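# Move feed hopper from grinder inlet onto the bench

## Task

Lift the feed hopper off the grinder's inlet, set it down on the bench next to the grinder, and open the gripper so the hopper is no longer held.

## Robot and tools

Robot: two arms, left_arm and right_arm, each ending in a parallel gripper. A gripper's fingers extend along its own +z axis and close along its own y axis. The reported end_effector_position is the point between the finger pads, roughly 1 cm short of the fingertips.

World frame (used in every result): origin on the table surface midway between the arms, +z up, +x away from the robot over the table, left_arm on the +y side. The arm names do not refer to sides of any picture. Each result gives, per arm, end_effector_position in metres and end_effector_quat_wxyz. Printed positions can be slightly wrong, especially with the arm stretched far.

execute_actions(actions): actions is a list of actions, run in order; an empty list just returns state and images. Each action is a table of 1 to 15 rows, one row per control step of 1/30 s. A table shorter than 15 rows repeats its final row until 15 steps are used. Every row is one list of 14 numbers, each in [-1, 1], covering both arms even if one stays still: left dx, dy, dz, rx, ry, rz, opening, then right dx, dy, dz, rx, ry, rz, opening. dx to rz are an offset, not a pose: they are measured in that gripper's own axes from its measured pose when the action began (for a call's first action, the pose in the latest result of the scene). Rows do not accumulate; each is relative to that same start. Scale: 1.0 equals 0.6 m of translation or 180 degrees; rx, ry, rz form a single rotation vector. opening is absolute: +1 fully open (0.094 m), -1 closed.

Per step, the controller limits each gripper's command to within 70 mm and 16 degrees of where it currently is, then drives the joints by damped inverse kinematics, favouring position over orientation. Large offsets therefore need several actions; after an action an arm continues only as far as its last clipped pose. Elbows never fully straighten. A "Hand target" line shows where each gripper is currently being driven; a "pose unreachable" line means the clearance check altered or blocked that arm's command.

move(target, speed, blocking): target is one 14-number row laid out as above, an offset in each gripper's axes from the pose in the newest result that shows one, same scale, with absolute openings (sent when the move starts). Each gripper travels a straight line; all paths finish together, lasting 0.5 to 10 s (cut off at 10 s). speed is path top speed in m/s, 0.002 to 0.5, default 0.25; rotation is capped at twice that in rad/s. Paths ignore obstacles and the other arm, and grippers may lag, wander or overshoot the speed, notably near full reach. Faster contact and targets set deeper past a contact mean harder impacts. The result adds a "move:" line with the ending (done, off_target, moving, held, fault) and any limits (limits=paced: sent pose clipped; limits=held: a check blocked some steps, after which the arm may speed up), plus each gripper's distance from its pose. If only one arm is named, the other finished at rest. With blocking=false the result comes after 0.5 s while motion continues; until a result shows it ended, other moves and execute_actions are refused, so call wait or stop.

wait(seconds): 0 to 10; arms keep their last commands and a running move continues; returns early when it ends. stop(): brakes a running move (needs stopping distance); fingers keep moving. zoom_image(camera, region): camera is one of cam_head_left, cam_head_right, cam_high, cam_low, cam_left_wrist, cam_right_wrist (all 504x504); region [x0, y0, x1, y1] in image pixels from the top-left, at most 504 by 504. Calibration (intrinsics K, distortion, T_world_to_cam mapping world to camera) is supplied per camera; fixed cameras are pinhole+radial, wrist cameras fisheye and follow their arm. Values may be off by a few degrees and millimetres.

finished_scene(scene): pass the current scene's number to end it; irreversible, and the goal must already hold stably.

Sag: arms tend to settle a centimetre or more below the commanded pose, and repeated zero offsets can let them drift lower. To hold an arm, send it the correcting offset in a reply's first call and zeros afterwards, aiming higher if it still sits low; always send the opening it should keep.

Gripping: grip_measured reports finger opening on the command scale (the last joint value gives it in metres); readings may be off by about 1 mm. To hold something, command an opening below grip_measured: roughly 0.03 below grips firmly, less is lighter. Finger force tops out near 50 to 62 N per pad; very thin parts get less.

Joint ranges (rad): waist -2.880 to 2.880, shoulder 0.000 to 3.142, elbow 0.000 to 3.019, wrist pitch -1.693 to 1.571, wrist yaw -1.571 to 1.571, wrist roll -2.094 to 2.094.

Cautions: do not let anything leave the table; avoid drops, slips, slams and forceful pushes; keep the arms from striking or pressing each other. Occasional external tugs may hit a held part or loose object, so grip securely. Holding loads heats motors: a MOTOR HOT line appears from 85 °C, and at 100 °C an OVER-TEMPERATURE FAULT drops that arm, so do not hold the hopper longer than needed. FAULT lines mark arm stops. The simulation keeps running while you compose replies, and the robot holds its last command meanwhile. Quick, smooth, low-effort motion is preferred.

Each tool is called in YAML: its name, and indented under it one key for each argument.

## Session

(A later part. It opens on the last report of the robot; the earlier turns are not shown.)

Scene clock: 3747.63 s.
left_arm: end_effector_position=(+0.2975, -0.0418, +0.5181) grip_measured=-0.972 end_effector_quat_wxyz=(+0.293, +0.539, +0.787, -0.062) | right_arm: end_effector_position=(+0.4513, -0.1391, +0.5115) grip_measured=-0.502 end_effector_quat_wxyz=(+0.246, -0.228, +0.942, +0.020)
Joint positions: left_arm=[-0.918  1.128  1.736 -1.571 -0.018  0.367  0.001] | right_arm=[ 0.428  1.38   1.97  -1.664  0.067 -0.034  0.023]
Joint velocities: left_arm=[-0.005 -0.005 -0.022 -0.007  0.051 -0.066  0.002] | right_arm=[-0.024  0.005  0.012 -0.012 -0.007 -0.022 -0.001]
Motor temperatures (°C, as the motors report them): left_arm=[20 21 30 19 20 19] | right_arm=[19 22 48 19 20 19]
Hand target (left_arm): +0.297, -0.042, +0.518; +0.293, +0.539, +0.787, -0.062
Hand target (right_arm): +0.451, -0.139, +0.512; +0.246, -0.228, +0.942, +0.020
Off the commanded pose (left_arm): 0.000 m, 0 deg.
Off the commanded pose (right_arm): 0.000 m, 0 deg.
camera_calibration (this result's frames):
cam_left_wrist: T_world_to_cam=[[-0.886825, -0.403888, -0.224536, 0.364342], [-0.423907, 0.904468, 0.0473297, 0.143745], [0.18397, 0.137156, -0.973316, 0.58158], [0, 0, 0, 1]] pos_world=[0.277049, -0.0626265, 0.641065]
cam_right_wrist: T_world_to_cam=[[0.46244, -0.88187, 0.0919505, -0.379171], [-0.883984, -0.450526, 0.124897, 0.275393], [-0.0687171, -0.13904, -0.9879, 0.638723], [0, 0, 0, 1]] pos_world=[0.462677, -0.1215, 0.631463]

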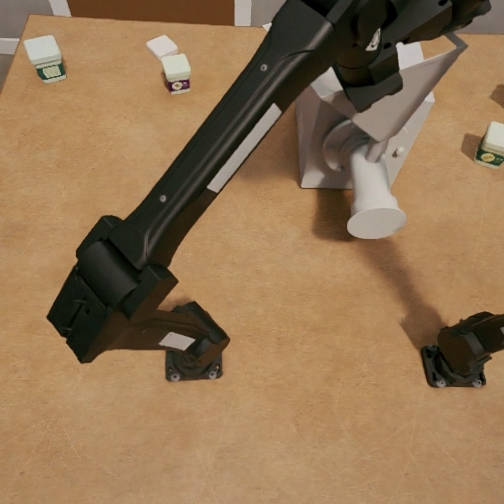

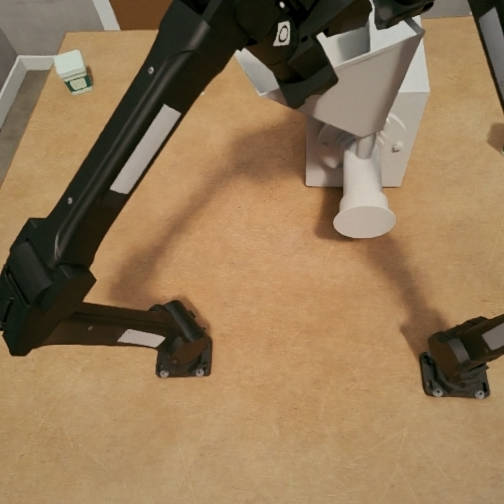

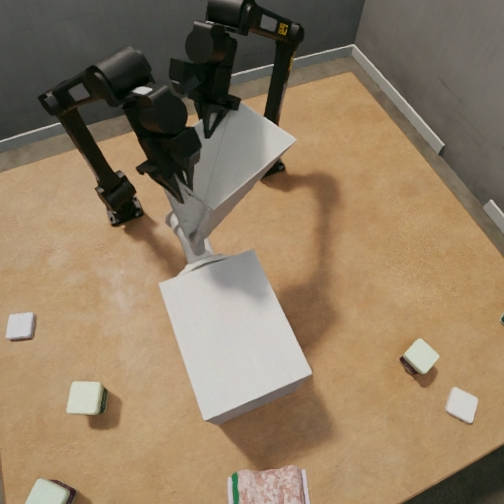

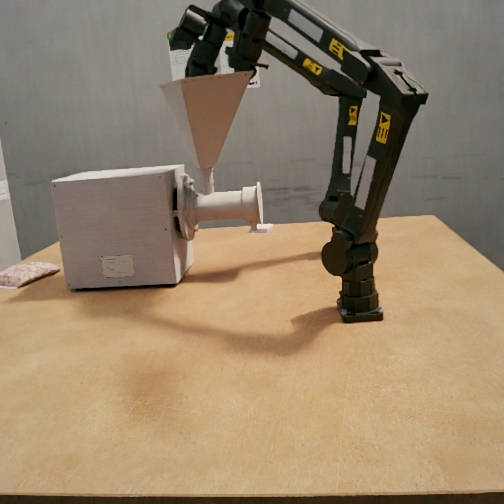

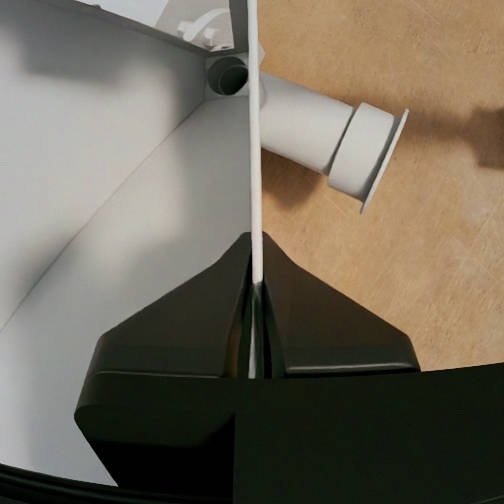

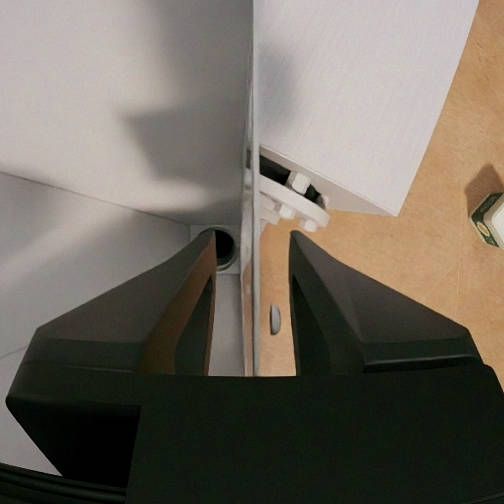

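execute_actions:
  actions:
    - [[-0.0086,0.004,-0.0137,0,0,0,-1, -0.004,0,-0.007,0,0,0,-1]]
    - [[0,0,0,0,0,0,-1, 0,0,0,0,0,0,-1]]

Scene clock: 3753.80 s.
left_arm: end_effector_position=(+0.2970, -0.0413, +0.5175) grip_measured=-0.972 end_effector_quat_wxyz=(+0.291, +0.539, +0.788, -0.061) | right_arm: end_effector_position=(+0.4509, -0.1399, +0.5109) grip_measured=-0.936 end_effector_quat_wxyz=(+0.243, -0.219, +0.945, +0.031)
Joint positions: left_arm=[-0.918  1.128  1.736 -1.575 -0.019  0.364  0.001] | right_arm=[ 0.418  1.38   1.97  -1.668  0.045 -0.018  0.003]
Joint velocities: left_arm=[-0.015 -0.005 -0.007 -0.002  0.066  0.022 -0.001] | right_arm=[-0.015 -0.015 -0.007 -0.002 -0.051 -0.022 -0.001]
Motor temperatures (°C, as the motors report them): left_arm=[20 21 30 19 20 19] | right_arm=[19 22 48 19 20 19]
Hand target (left_arm): +0.297, -0.041, +0.517; +0.290, +0.539, +0.788, -0.061
Hand target (right_arm): +0.451, -0.140, +0.511; +0.243, -0.220, +0.944, +0.028
Off the commanded pose (left_arm): 0.000 m, 0 deg.
Off the commanded pose (right_arm): 0.000 m, 0 deg.
camera_calibration (this result's frames):
cam_left_wrist: T_world_to_cam=[[-0.886682, -0.405324, -0.222502, 0.362849], [-0.42577, 0.903391, 0.051042, 0.141685], [0.180318, 0.139993, -0.973595, 0.582412], [0, 0, 0, 1]] pos_world=[0.277038, -0.0624595, 0.640536]
cam_right_wrist: T_world_to_cam=[[0.452505, -0.88937, 0.0652786, -0.362538], [-0.887781, -0.442366, 0.127114, 0.276445], [-0.0841746, -0.115473, -0.989738, 0.64921], [0, 0, 0, 1]] pos_world=[0.46412, -0.125174, 0.631073]

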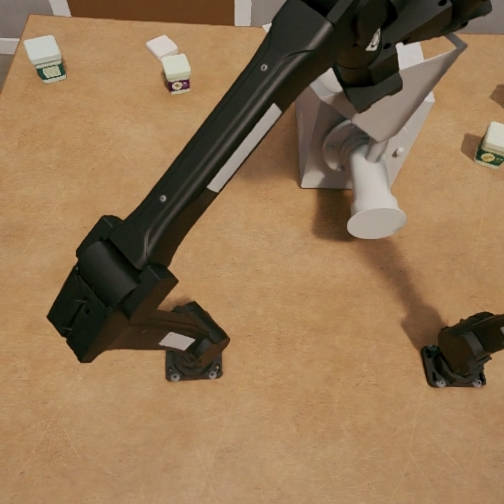

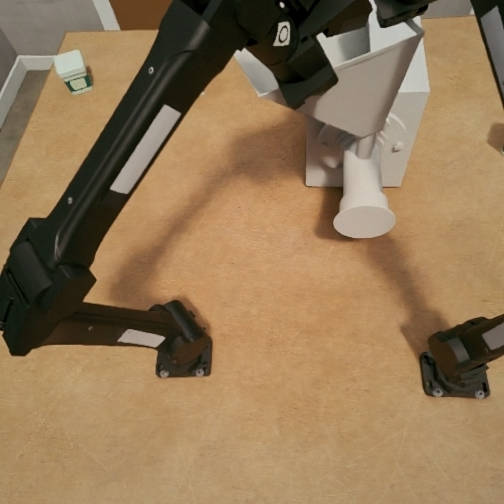

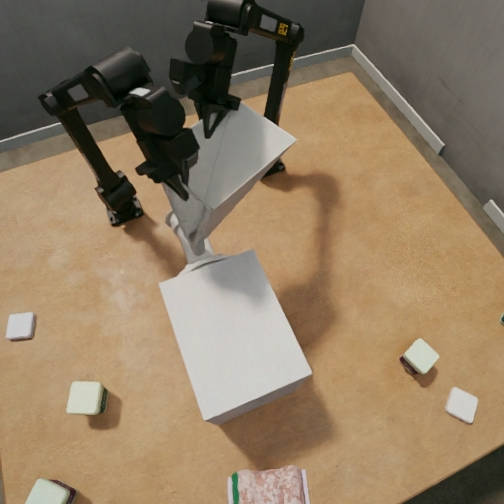

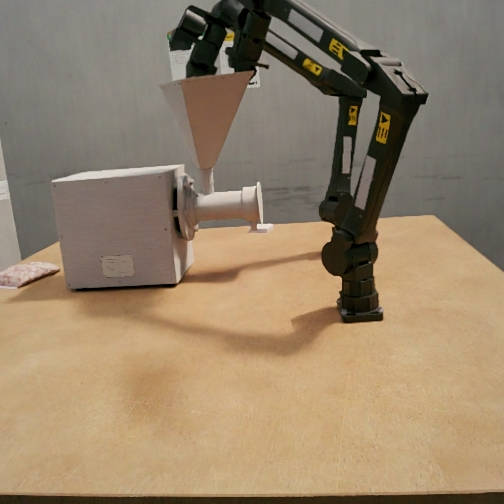

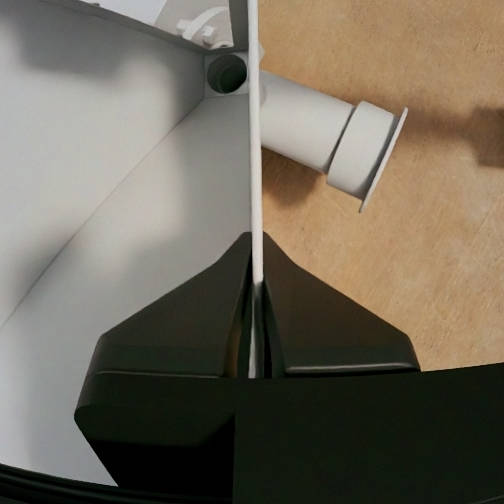

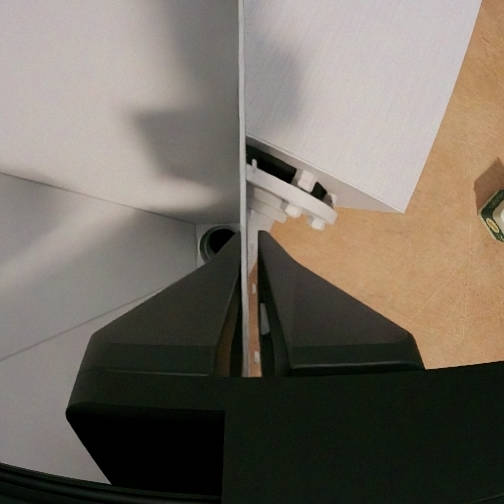

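execute_actions:
  actions:
    - [[0,0.0742,-0.041,0.0437,-0.0181,0.0686,-1, -0.0492,-0.0147,-0.096,0.0394,0.0040,0.0735,-1]]
    - [[-0.065,-0.0448,-0.0312,-0.0437,0.0181,-0.0686,-1, -0.0532,0.0043,-0.095,-0.0394,-0.0040,-0.0735,-1]]
    - [[0,0.0742,-0.041,0.0437,-0.0181,0.0686,-1, -0.0492,-0.0147,-0.096,0.0394,0.0040,0.0735,-1]]
    - [[-0.0086,0.004,-0.0137,0,0,0,-1, -0.0158,-0.0016,-0.0294,0,0,0,-1]]

zoom_image:
  camera: "cam_low"
  region: [190, 165, 225, 200]

Scene clock: 3775.40 s.
left_arm: end_effector_position=(+0.3206, -0.0276, +0.5278) grip_measured=-0.964 end_effector_quat_wxyz=(+0.250, +0.599, +0.756, -0.089) | right_arm: end_effector_position=(+0.4609, -0.1465, +0.5156) grip_measured=-0.936 end_effector_quat_wxyz=(+0.240, -0.143, +0.960, +0.015)
Joint positions: left_arm=[-0.766  1.22   1.868 -1.705  0.163  0.61   0.002] | right_arm=[ 0.421  1.418  2.027 -1.705  0.113  0.13   0.003]
Joint velocities: left_arm=[-0.005  0.005 -0.022 -0.012 -0.037 -0.022  0.001] | right_arm=[ 0.005 -0.024 -0.007 -0.012 -0.022  0.081 -0.   ]
Motor temperatures (°C, as the motors report them): left_arm=[20 21 30 19 20 19] | right_arm=[19 22 48 19 20 19]
Hand target (left_arm): +0.321, -0.028, +0.538; +0.260, +0.599, +0.752, -0.094
Hand target (right_arm): +0.460, -0.147, +0.536; +0.263, -0.140, +0.954, +0.019
Off the commanded pose (left_arm): 0.010 m, 1 deg.
Off the commanded pose (right_arm): 0.021 m, 0 deg.
joint sent to its limit (left arm) — the command would take joint 4 (wrist pitch) past its lower limit, so that joint was sent only as far as its limit.
joint sent to its limit (right arm) — the command would take joint 4 (wrist pitch) past its lower limit, so that joint was sent only as far as its limit.
camera_calibration (this result's frames):
cam_left_wrist: T_world_to_cam=[[-0.95049, -0.259466, -0.171017, 0.389003], [-0.279473, 0.954359, 0.105327, 0.0646712], [0.135883, 0.147906, -0.979622, 0.603913], [0, 0, 0, 1]] pos_world=[0.305755, -0.0501093, 0.651321]
cam_right_wrist: T_world_to_cam=[[0.306234, -0.95022, 0.0574733, -0.310729], [-0.94557, -0.296644, 0.133787, 0.326355], [-0.110078, -0.0953153, -0.989342, 0.668637], [0, 0, 0, 1]] pos_world=[0.47735, -0.134718, 0.635707]

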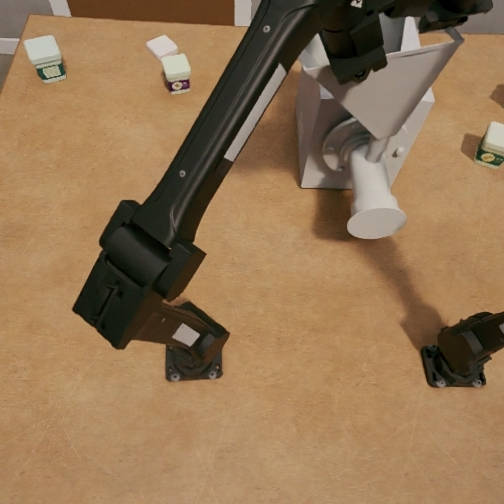

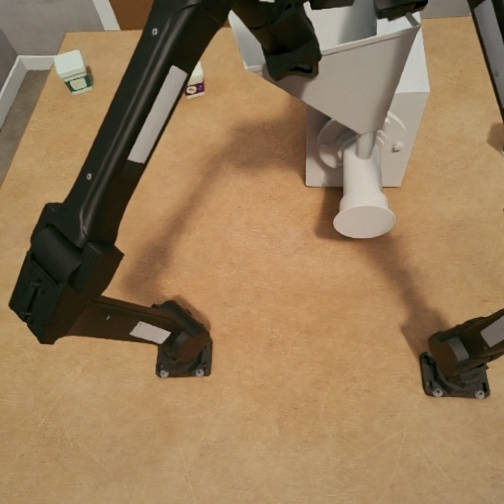

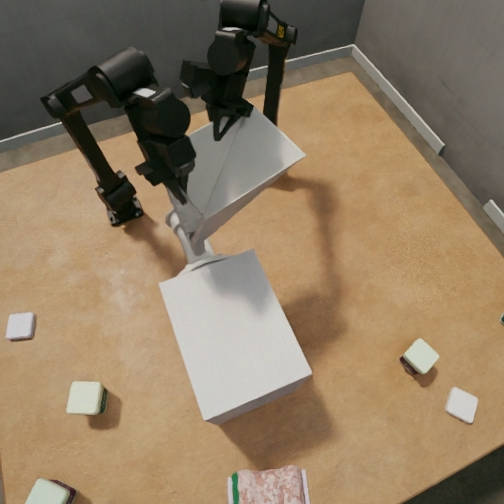

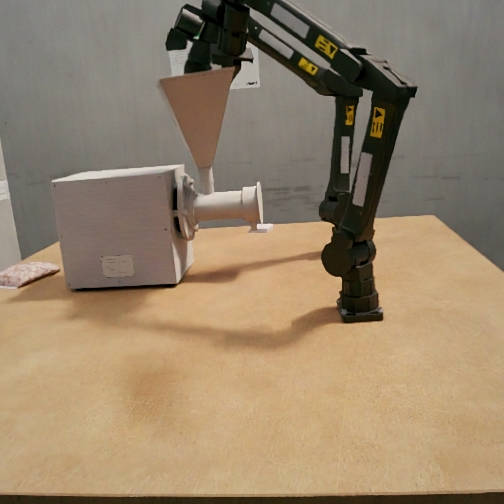

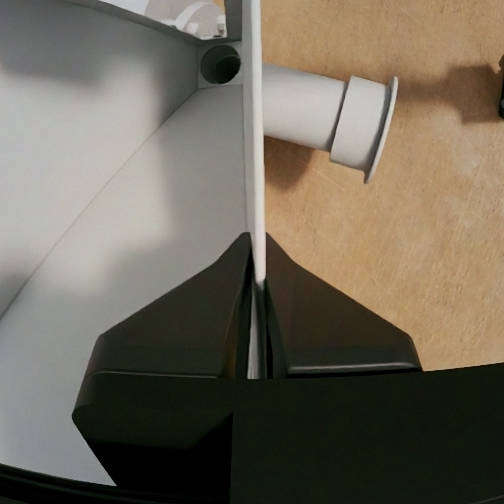

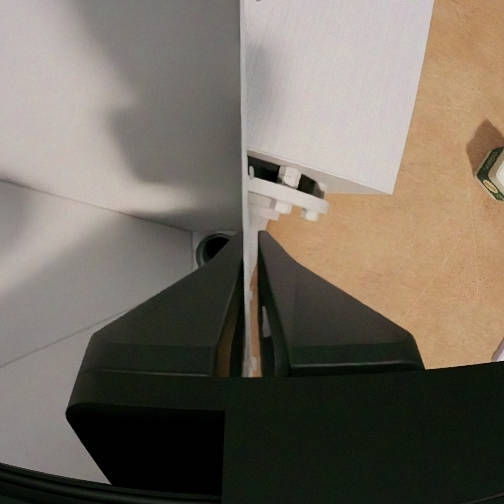

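Region (190, 165, 225, 200) of cam_low's 504x504 image, scaled by 14.400, with more detail than that image has.

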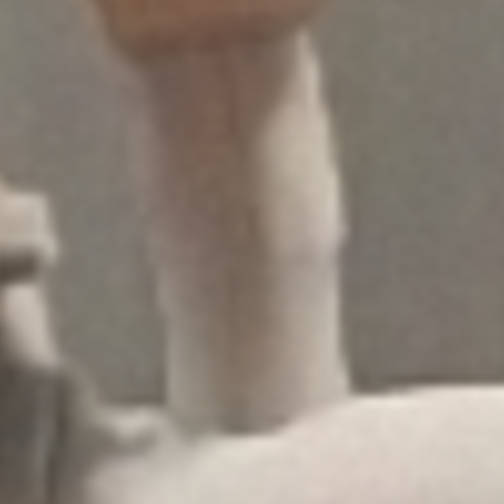

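execute_actions:
  actions:
    - [[-0.065,-0.0448,-0.0312,-0.0437,0.0181,-0.0686,-1, -0.0532,0.0043,-0.095,-0.0394,-0.0040,-0.0735,-1]]
    - [[0,0.0742,-0.041,0.0437,-0.0181,0.0686,-1, -0.0492,-0.0147,-0.096,0.0394,0.0040,0.0735,-1]]
    - [[-0.0086,0.004,-0.0137,0,0,0,-1, -0.0158,-0.0016,-0.0294,0,0,0,-1]]

zoom_image:
  camera: "cam_low"
  region: [190, 155, 225, 200]

Scene clock: 3785.00 s.
left_arm: end_effector_position=(+0.3071, -0.0432, +0.5308) grip_measured=-0.919 end_effector_quat_wxyz=(+0.243, +0.535, +0.803, -0.099) | right_arm: end_effector_position=(+0.4642, -0.1415, +0.5165) grip_measured=-0.932 end_effector_quat_wxyz=(+0.236, -0.215, +0.947, +0.031)
Joint positions: left_arm=[-0.847  1.224  1.882 -1.705  0.103  0.378  0.004] | right_arm=[ 0.399  1.431  2.044 -1.705  0.036 -0.025  0.003]
Joint velocities: left_arm=[-0.005  0.005  0.007  0.012  0.022  0.051 -0.001] | right_arm=[-0.015  0.015 -0.007 -0.012 -0.022 -0.007  0.001]
Motor temperatures (°C, as the motors report them): left_arm=[20 21 30 19 20 19] | right_arm=[19 22 49 19 20 19]
Hand target (left_arm): +0.309, -0.042, +0.541; +0.254, +0.539, +0.796, -0.105
Hand target (right_arm): +0.464, -0.142, +0.536; +0.258, -0.210, +0.942, +0.031
Off the commanded pose (left_arm): 0.011 m, 1 deg.
Off the commanded pose (right_arm): 0.021 m, 1 deg.
joint sent to its limit (left arm) — the command would take joint 4 (wrist pitch) past its lower limit, so that joint was sent only as far as its limit.
joint sent to its limit (right arm) — the command would take joint 4 (wrist pitch) past its lower limit, so that joint was sent only as far as its limit.
camera_calibration (this result's frames):
cam_left_wrist: T_world_to_cam=[[-0.90955, -0.401408, -0.107658, 0.320272], [-0.411362, 0.906432, 0.0957201, 0.119048], [0.0591617, 0.131349, -0.989569, 0.639123], [0, 0, 0, 1]] pos_world=[0.302464, -0.0632972, 0.655541]
cam_right_wrist: T_world_to_cam=[[0.445325, -0.893366, 0.0598506, -0.364798], [-0.889818, -0.434144, 0.140509, 0.282058], [-0.0995427, -0.115829, -0.988269, 0.662033], [0, 0, 0, 1]] pos_world=[0.479335, -0.126762, 0.636468]

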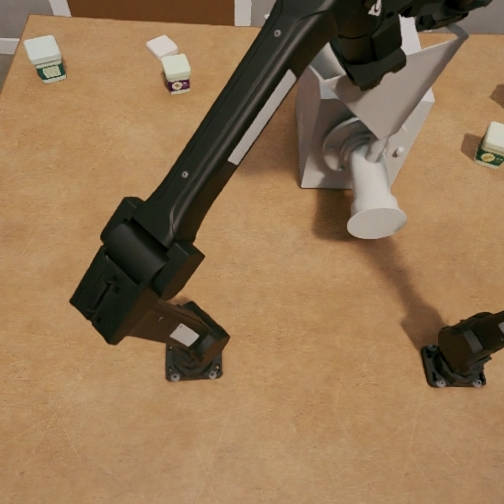

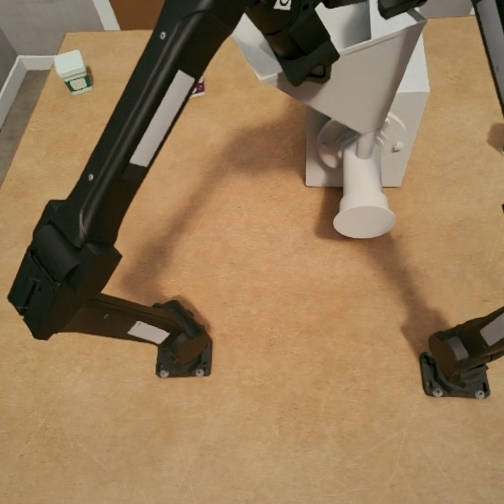

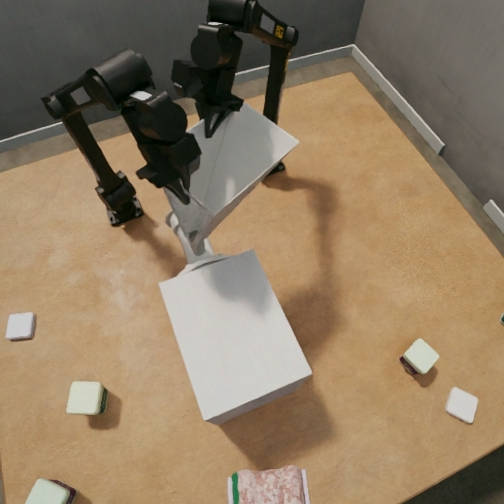

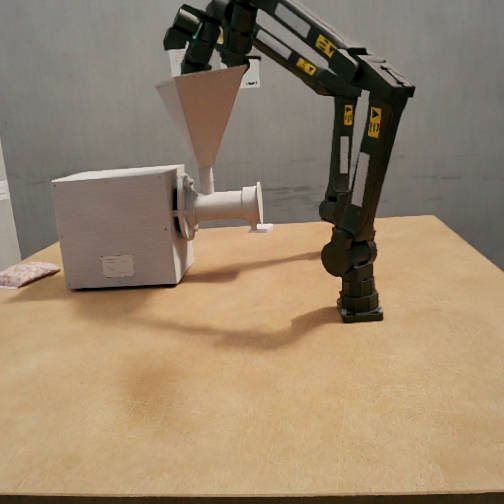

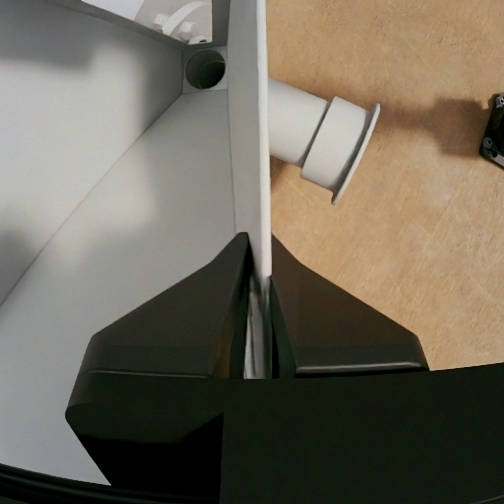

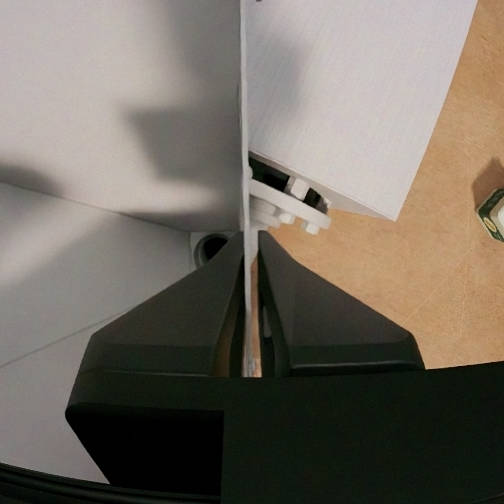

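Region (190, 155, 225, 200) of cam_low's 504x504 image, scaled by 11.200, with more detail than that image has.

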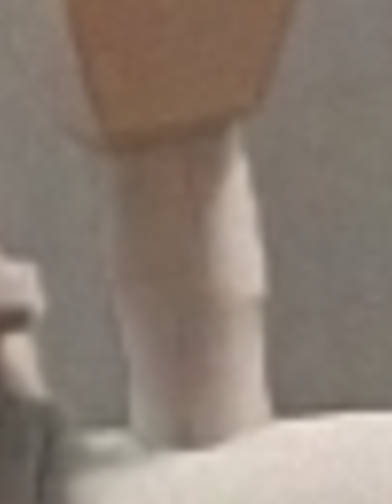

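execute_actions:
  actions:
    - [[0,0,0,0,0,0,-0.45, -0.008,-0.001,-0.0147,0,0,0,-1]]
    - [[0.0105,0.004,0.0157,-0.04,0,0.017,-0.45, 0,0,0,0,0,0,-1]]
    - [[0,0,0,0,0,0,-0.45, 0,0,0,0,0,0,-1]]

Scene clock: 3798.40 s.
left_arm: end_effector_position=(+0.3064, -0.0341, +0.5237) grip_measured=-0.452 end_effector_quat_wxyz=(+0.279, +0.536, +0.796, -0.044) | right_arm: end_effector_position=(+0.4584, -0.1372, +0.5161) grip_measured=-0.939 end_effector_quat_wxyz=(+0.234, -0.231, +0.944, +0.037)
Joint positions: left_arm=[-0.895  1.162  1.793 -1.63  -0.037  0.379  0.026] | right_arm=[ 0.406  1.422  2.033 -1.705  0.019 -0.048  0.003]
Joint velocities: left_arm=[-0.005 -0.015  0.007 -0.022 -0.051 -0.022  0.   ] | right_arm=[-0.015 -0.005  0.007 -0.002 -0.007 -0.007  0.   ]
Motor temperatures (°C, as the motors report them): left_arm=[20 21 30 19 20 19] | right_arm=[19 22 49 19 20 19]
Hand target (left_arm): +0.307, -0.034, +0.523; +0.279, +0.536, +0.796, -0.044
Hand target (right_arm): +0.458, -0.137, +0.516; +0.234, -0.231, +0.944, +0.037
Off the commanded pose (left_arm): 0.000 m, 0 deg.
Off the commanded pose (right_arm): 0.000 m, 0 deg.
camera_calibration (this result's frames):
cam_left_wrist: T_world_to_cam=[[-0.878887, -0.415248, -0.23479, 0.379235], [-0.444649, 0.891375, 0.0879697, 0.12488], [0.172757, 0.181715, -0.968057, 0.586512], [0, 0, 0, 1]] pos_world=[0.287508, -0.0604155, 0.645832]
cam_right_wrist: T_world_to_cam=[[0.477202, -0.877054, 0.0552694, -0.368411], [-0.873253, -0.466204, 0.141717, 0.26615], [-0.0985269, -0.115892, -0.988363, 0.661129], [0, 0, 0, 1]] pos_world=[0.473362, -0.122417, 0.636079]

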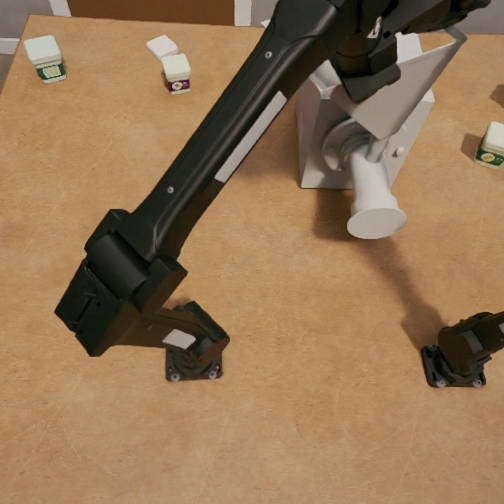

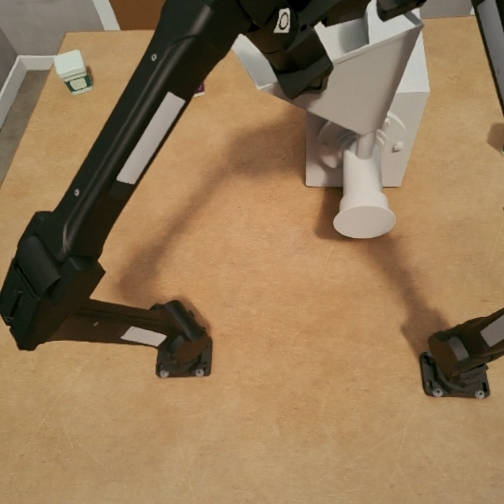

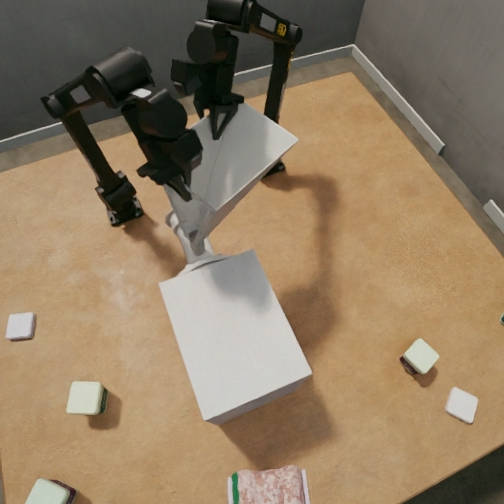

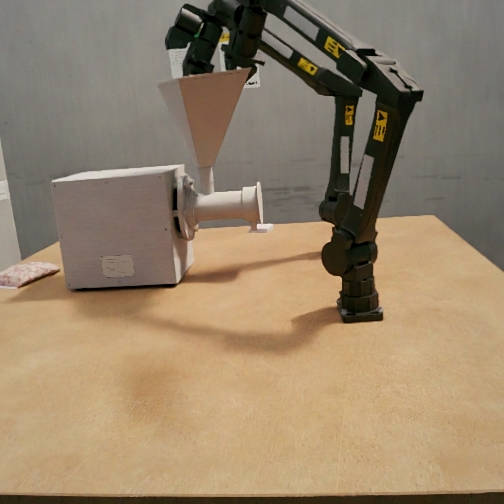

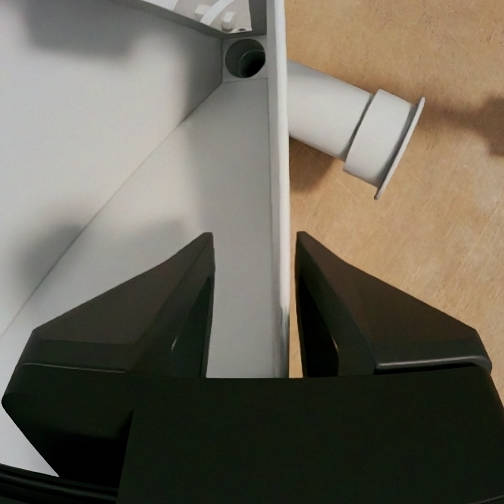

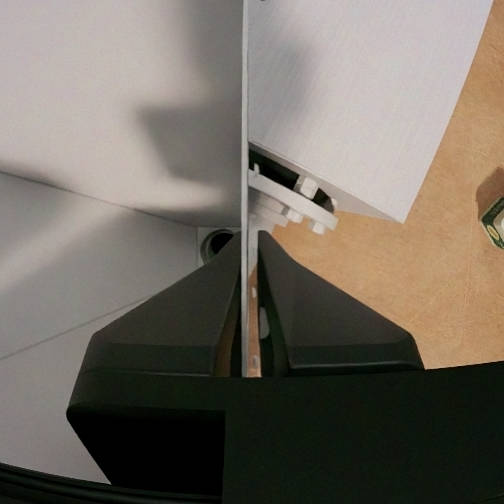

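execute_actions:
  actions:
    - [[0,-0.012,0.0,0,0,0,-0.45, -0.004,-0.0005,-0.0075,0,0,0,-1]]
    - [[0,0,0,0,0,0,-0.45, 0,0,0,0,0,0,-1]]

Scene clock: 3801.90 s.
left_arm: end_effector_position=(+0.3047, -0.0346, +0.5229) grip_measured=-0.452 end_effector_quat_wxyz=(+0.279, +0.536, +0.795, -0.040) | right_arm: end_effector_position=(+0.4581, -0.1370, +0.5161) grip_measured=-0.939 end_effector_quat_wxyz=(+0.234, -0.233, +0.943, +0.037)
Joint positions: left_arm=[-0.904  1.16   1.789 -1.63  -0.048  0.374  0.026] | right_arm=[ 0.407  1.421  2.033 -1.705  0.018 -0.05   0.003]
Joint velocities: left_arm=[-0.015 -0.024  0.017 -0.027 -0.022 -0.022 -0.   ] | right_arm=[-0.005 -0.015 -0.007  0.002 -0.022  0.007 -0.   ]
Motor temperatures (°C, as the motors report them): left_arm=[20 21 30 19 20 19] | right_arm=[19 22 49 19 20 19]
Hand target (left_arm): +0.305, -0.035, +0.523; +0.279, +0.536, +0.795, -0.040
Hand target (right_arm): +0.458, -0.137, +0.516; +0.234, -0.233, +0.943, +0.037
Off the commanded pose (left_arm): 0.000 m, 0 deg.
Off the commanded pose (right_arm): 0.000 m, 0 deg.
camera_calibration (this result's frames):
cam_left_wrist: T_world_to_cam=[[-0.877649, -0.414297, -0.24102, 0.380232], [-0.445483, 0.890629, 0.0912469, 0.123144], [0.176856, 0.187453, -0.966221, 0.584111], [0, 0, 0, 1]] pos_world=[0.285265, -0.0616398, 0.644787]
cam_right_wrist: T_world_to_cam=[[0.479618, -0.875711, 0.0556409, -0.369212], [-0.871978, -0.468565, 0.141779, 0.265084], [-0.0980858, -0.116517, -0.988333, 0.660827], [0, 0, 0, 1]] pos_world=[0.473046, -0.122117, 0.636078]

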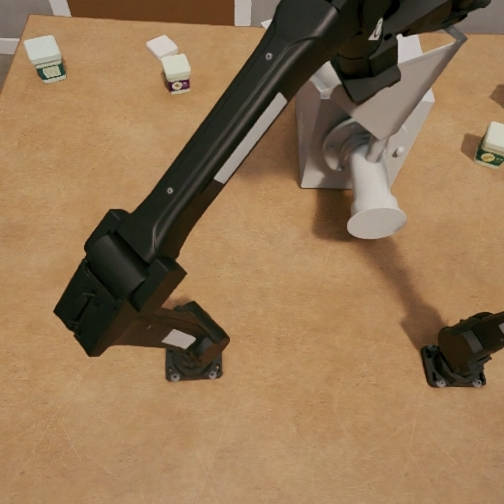

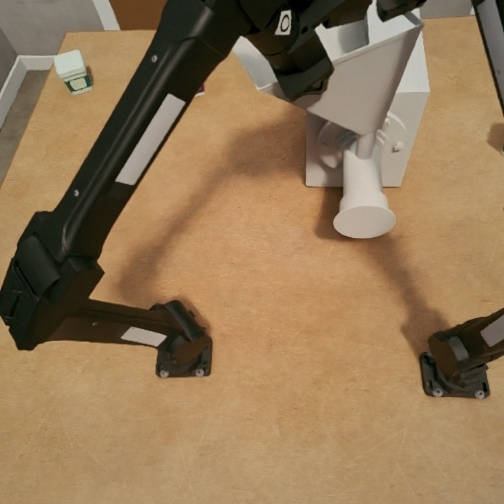

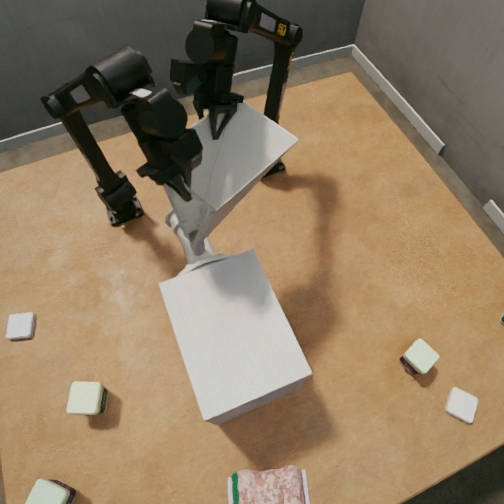

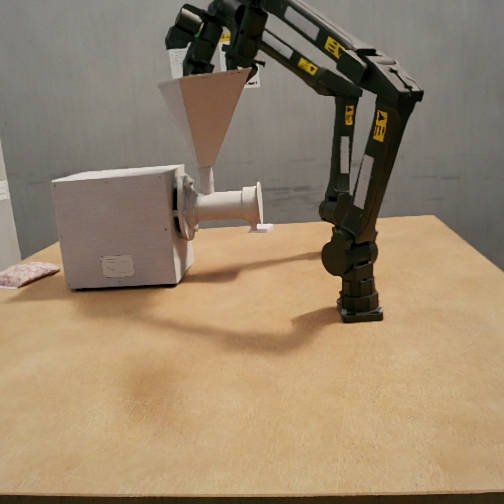

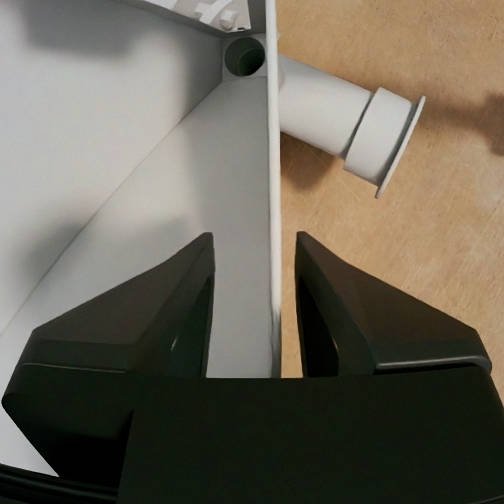

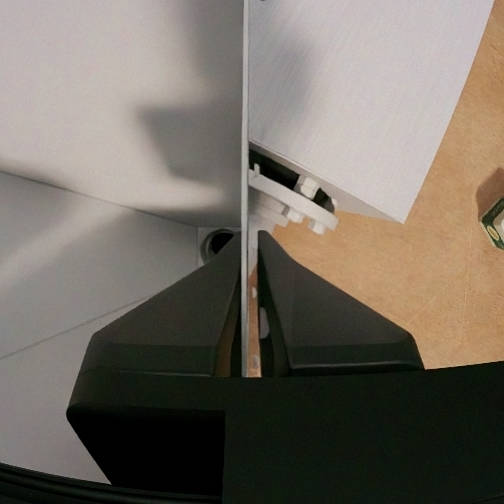

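execute_actions:
  actions:
    - [[0,-0.012,-0.003,0,0,0,-0.6, -0.004,-0.0005,-0.0075,0,0,0,-1]]
    - [[0,0,0,0,0,0,-1, 0,0,0,0,0,0,-1]]
    - [[0,0,0,0,0,0,-1, 0,0,0,0,0,0,-1]]

Scene clock: 3806.00 s.
left_arm: end_effector_position=(+0.3006, -0.0371, +0.5221) grip_measured=-0.974 end_effector_quat_wxyz=(+0.277, +0.529, +0.801, -0.047) | right_arm: end_effector_position=(+0.4582, -0.1371, +0.5162) grip_measured=-0.939 end_effector_quat_wxyz=(+0.234, -0.233, +0.943, +0.037)
Joint positions: left_arm=[-0.916  1.158  1.787 -1.632 -0.047  0.341  0.001] | right_arm=[ 0.407  1.421  2.033 -1.705  0.019 -0.051  0.003]
Joint velocities: left_arm=[ 0.015  0.005  0.002  0.012 -0.037 -0.007 -0.   ] | right_arm=[-0.005  0.005  0.002  0.012 -0.051 -0.022 -0.   ]
Motor temperatures (°C, as the motors report them): left_arm=[20 21 29 19 20 19] | right_arm=[19 22 48 19 20 19]
Hand target (left_arm): +0.301, -0.037, +0.522; +0.277, +0.531, +0.799, -0.045
Hand target (right_arm): +0.458, -0.137, +0.516; +0.234, -0.233, +0.943, +0.037
Off the commanded pose (left_arm): 0.000 m, 0 deg.
Off the commanded pose (right_arm): 0.000 m, 0 deg.
camera_calibration (this result's frames):
cam_left_wrist: T_world_to_cam=[[-0.874897, -0.429839, -0.223145, 0.36464], [-0.45726, 0.884955, 0.0881356, 0.128621], [0.159589, 0.179145, -0.970793, 0.591812], [0, 0, 0, 1]] pos_world=[0.283389, -0.0631072, 0.644559]
cam_right_wrist: T_world_to_cam=[[0.479588, -0.875674, 0.0564903, -0.369762], [-0.872034, -0.468445, 0.141832, 0.26509], [-0.0977362, -0.117282, -0.988278, 0.660527], [0, 0, 0, 1]] pos_world=[0.473058, -0.122143, 0.636074]

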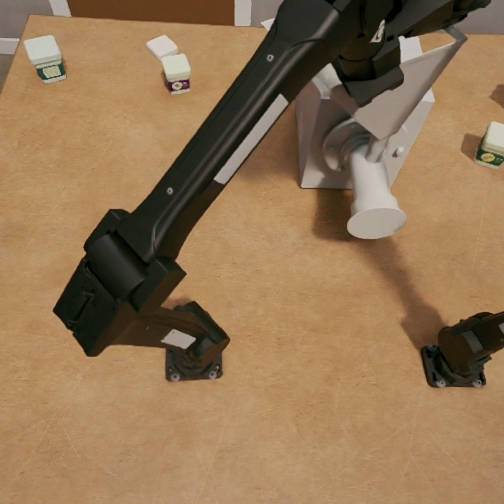

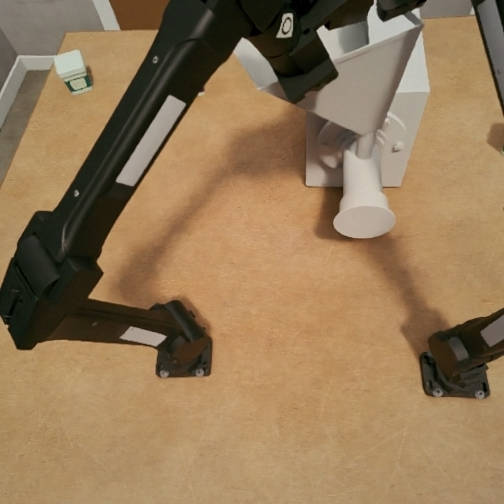

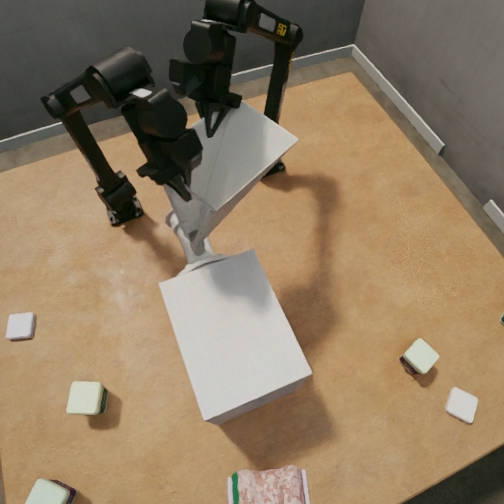

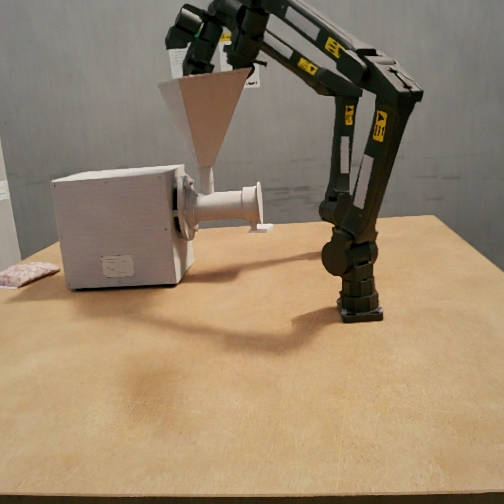

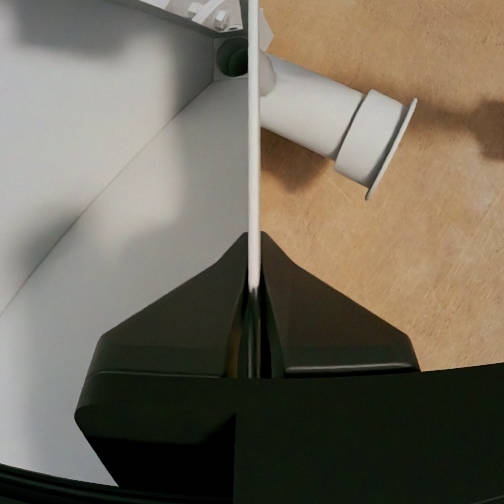

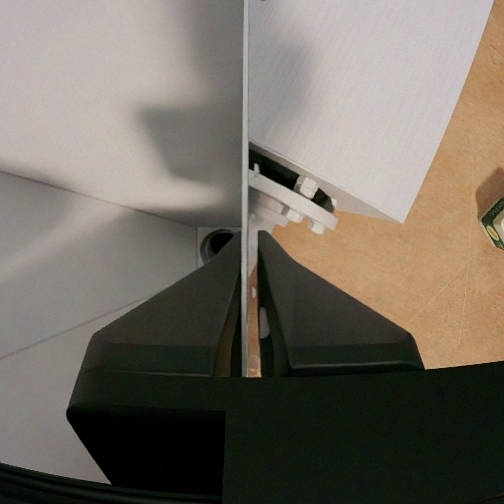

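execute_actions:
  actions:
    - [[-0.006,0.0772,-0.0458,0.0411,-0.0181,0.0702,-1, -0.0432,-0.0167,-0.0894,0.0382,0.0033,0.0739,-1]]
    - [[-0.0652,-0.0452,-0.0428,-0.0411,0.0181,-0.0702,-1, -0.0486,0.0089,-0.088,-0.0382,-0.0033,-0.0739,-1]]
    - [[-0.0082,0.0036,-0.014,0,0,0,-1, -0.0115,-0.001,-0.022,0,0,0,-1]]

zoom_image:
  camera: "cam_low"
  region: [190, 155, 225, 200]

Scene clock: 3833.00 s.
left_arm: end_effector_position=(+0.3023, -0.0417, +0.5278) grip_measured=-0.974 end_effector_quat_wxyz=(+0.255, +0.514, +0.818, -0.040) | right_arm: end_effector_position=(+0.4633, -0.1385, +0.5188) grip_measured=-0.941 end_effector_quat_wxyz=(+0.236, -0.241, +0.940, +0.044)
Joint positions: left_arm=[-0.931  1.213  1.866 -1.705 -0.069  0.286  0.001] | right_arm=[ 0.39   1.432  2.05  -1.705 -0.007 -0.079  0.003]
Joint velocities: left_arm=[-0.005 -0.005 -0.012  0.022 -0.037 -0.037 -0.   ] | right_arm=[-0.015  0.015 -0.007 -0.012 -0.022  0.037 -0.   ]
Motor temperatures (°C, as the motors report them): left_arm=[20 21 29 19 20 19] | right_arm=[19 22 47 19 19 19]
Hand target (left_arm): +0.302, -0.042, +0.538; +0.266, +0.511, +0.816, -0.043
Hand target (right_arm): +0.463, -0.139, +0.533; +0.252, -0.241, +0.936, +0.047
Off the commanded pose (left_arm): 0.010 m, 0 deg.
Off the commanded pose (right_arm): 0.016 m, 0 deg.
joint sent to its limit (left arm) — the command would take joint 4 (wrist pitch) past its lower limit, so that joint was sent only as far as its limit.
joint sent to its limit (right arm) — the command would take joint 4 (wrist pitch) past its lower limit, so that joint was sent only as far as its limit.
camera_calibration (this result's frames):
cam_left_wrist: T_world_to_cam=[[-0.863271, -0.462239, -0.202725, 0.349854], [-0.491598, 0.861052, 0.130081, 0.120188], [0.114429, 0.211955, -0.970557, 0.61285], [0, 0, 0, 1]] pos_world=[0.290975, -0.0716684, 0.650096]
cam_right_wrist: T_world_to_cam=[[0.497267, -0.866288, 0.0476413, -0.375823], [-0.862531, -0.487692, 0.1349, 0.265069], [-0.0936276, -0.108173, -0.989713, 0.663541], [0, 0, 0, 1]] pos_world=[0.477641, -0.124522, 0.638862]

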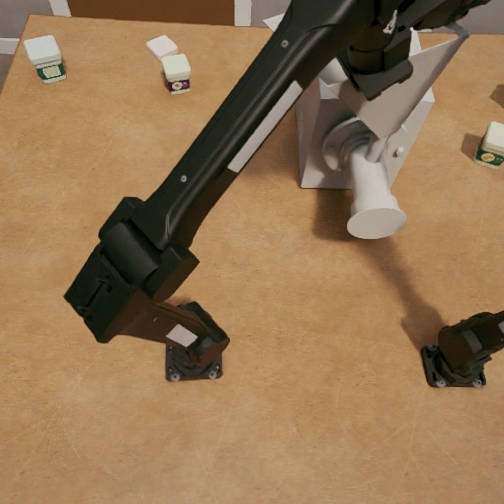

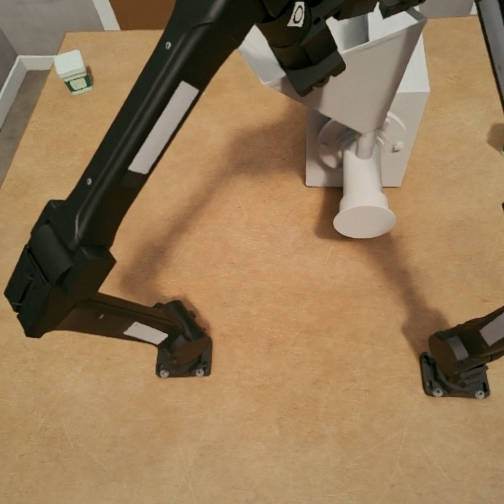

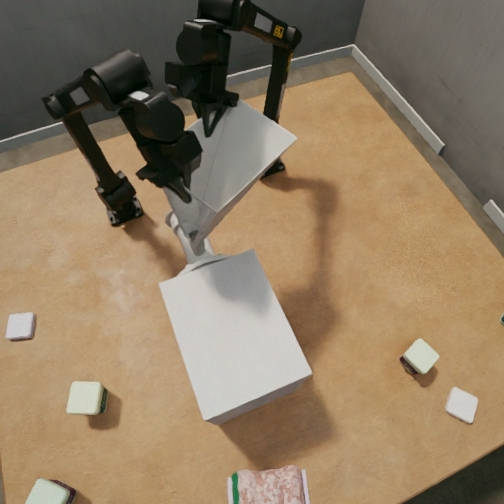

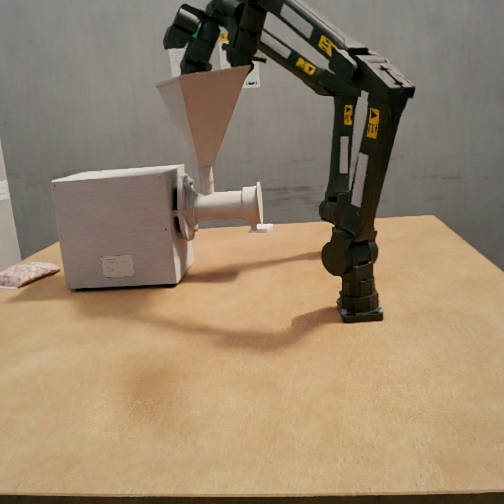

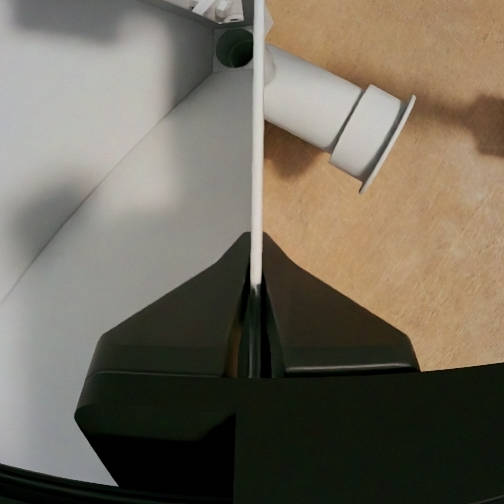

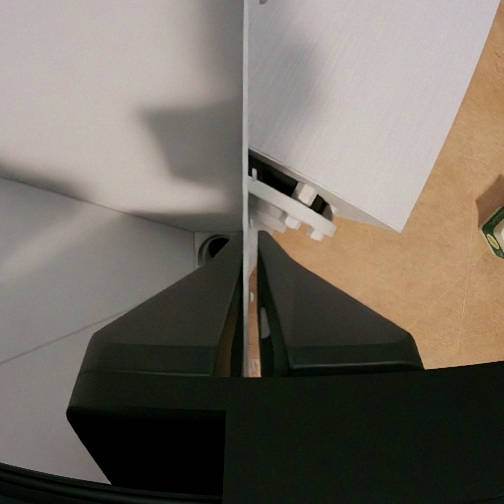

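Region (190, 155, 225, 200) of cam_low's 504x504 image, scaled by 11.200, with more detail than that image has.

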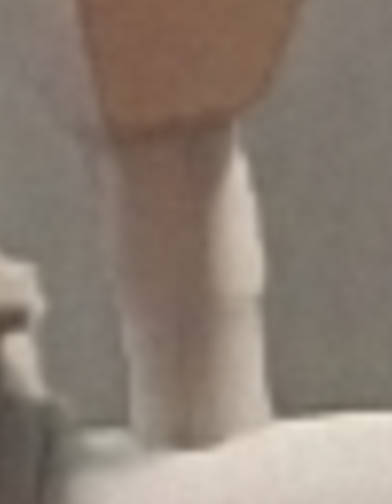

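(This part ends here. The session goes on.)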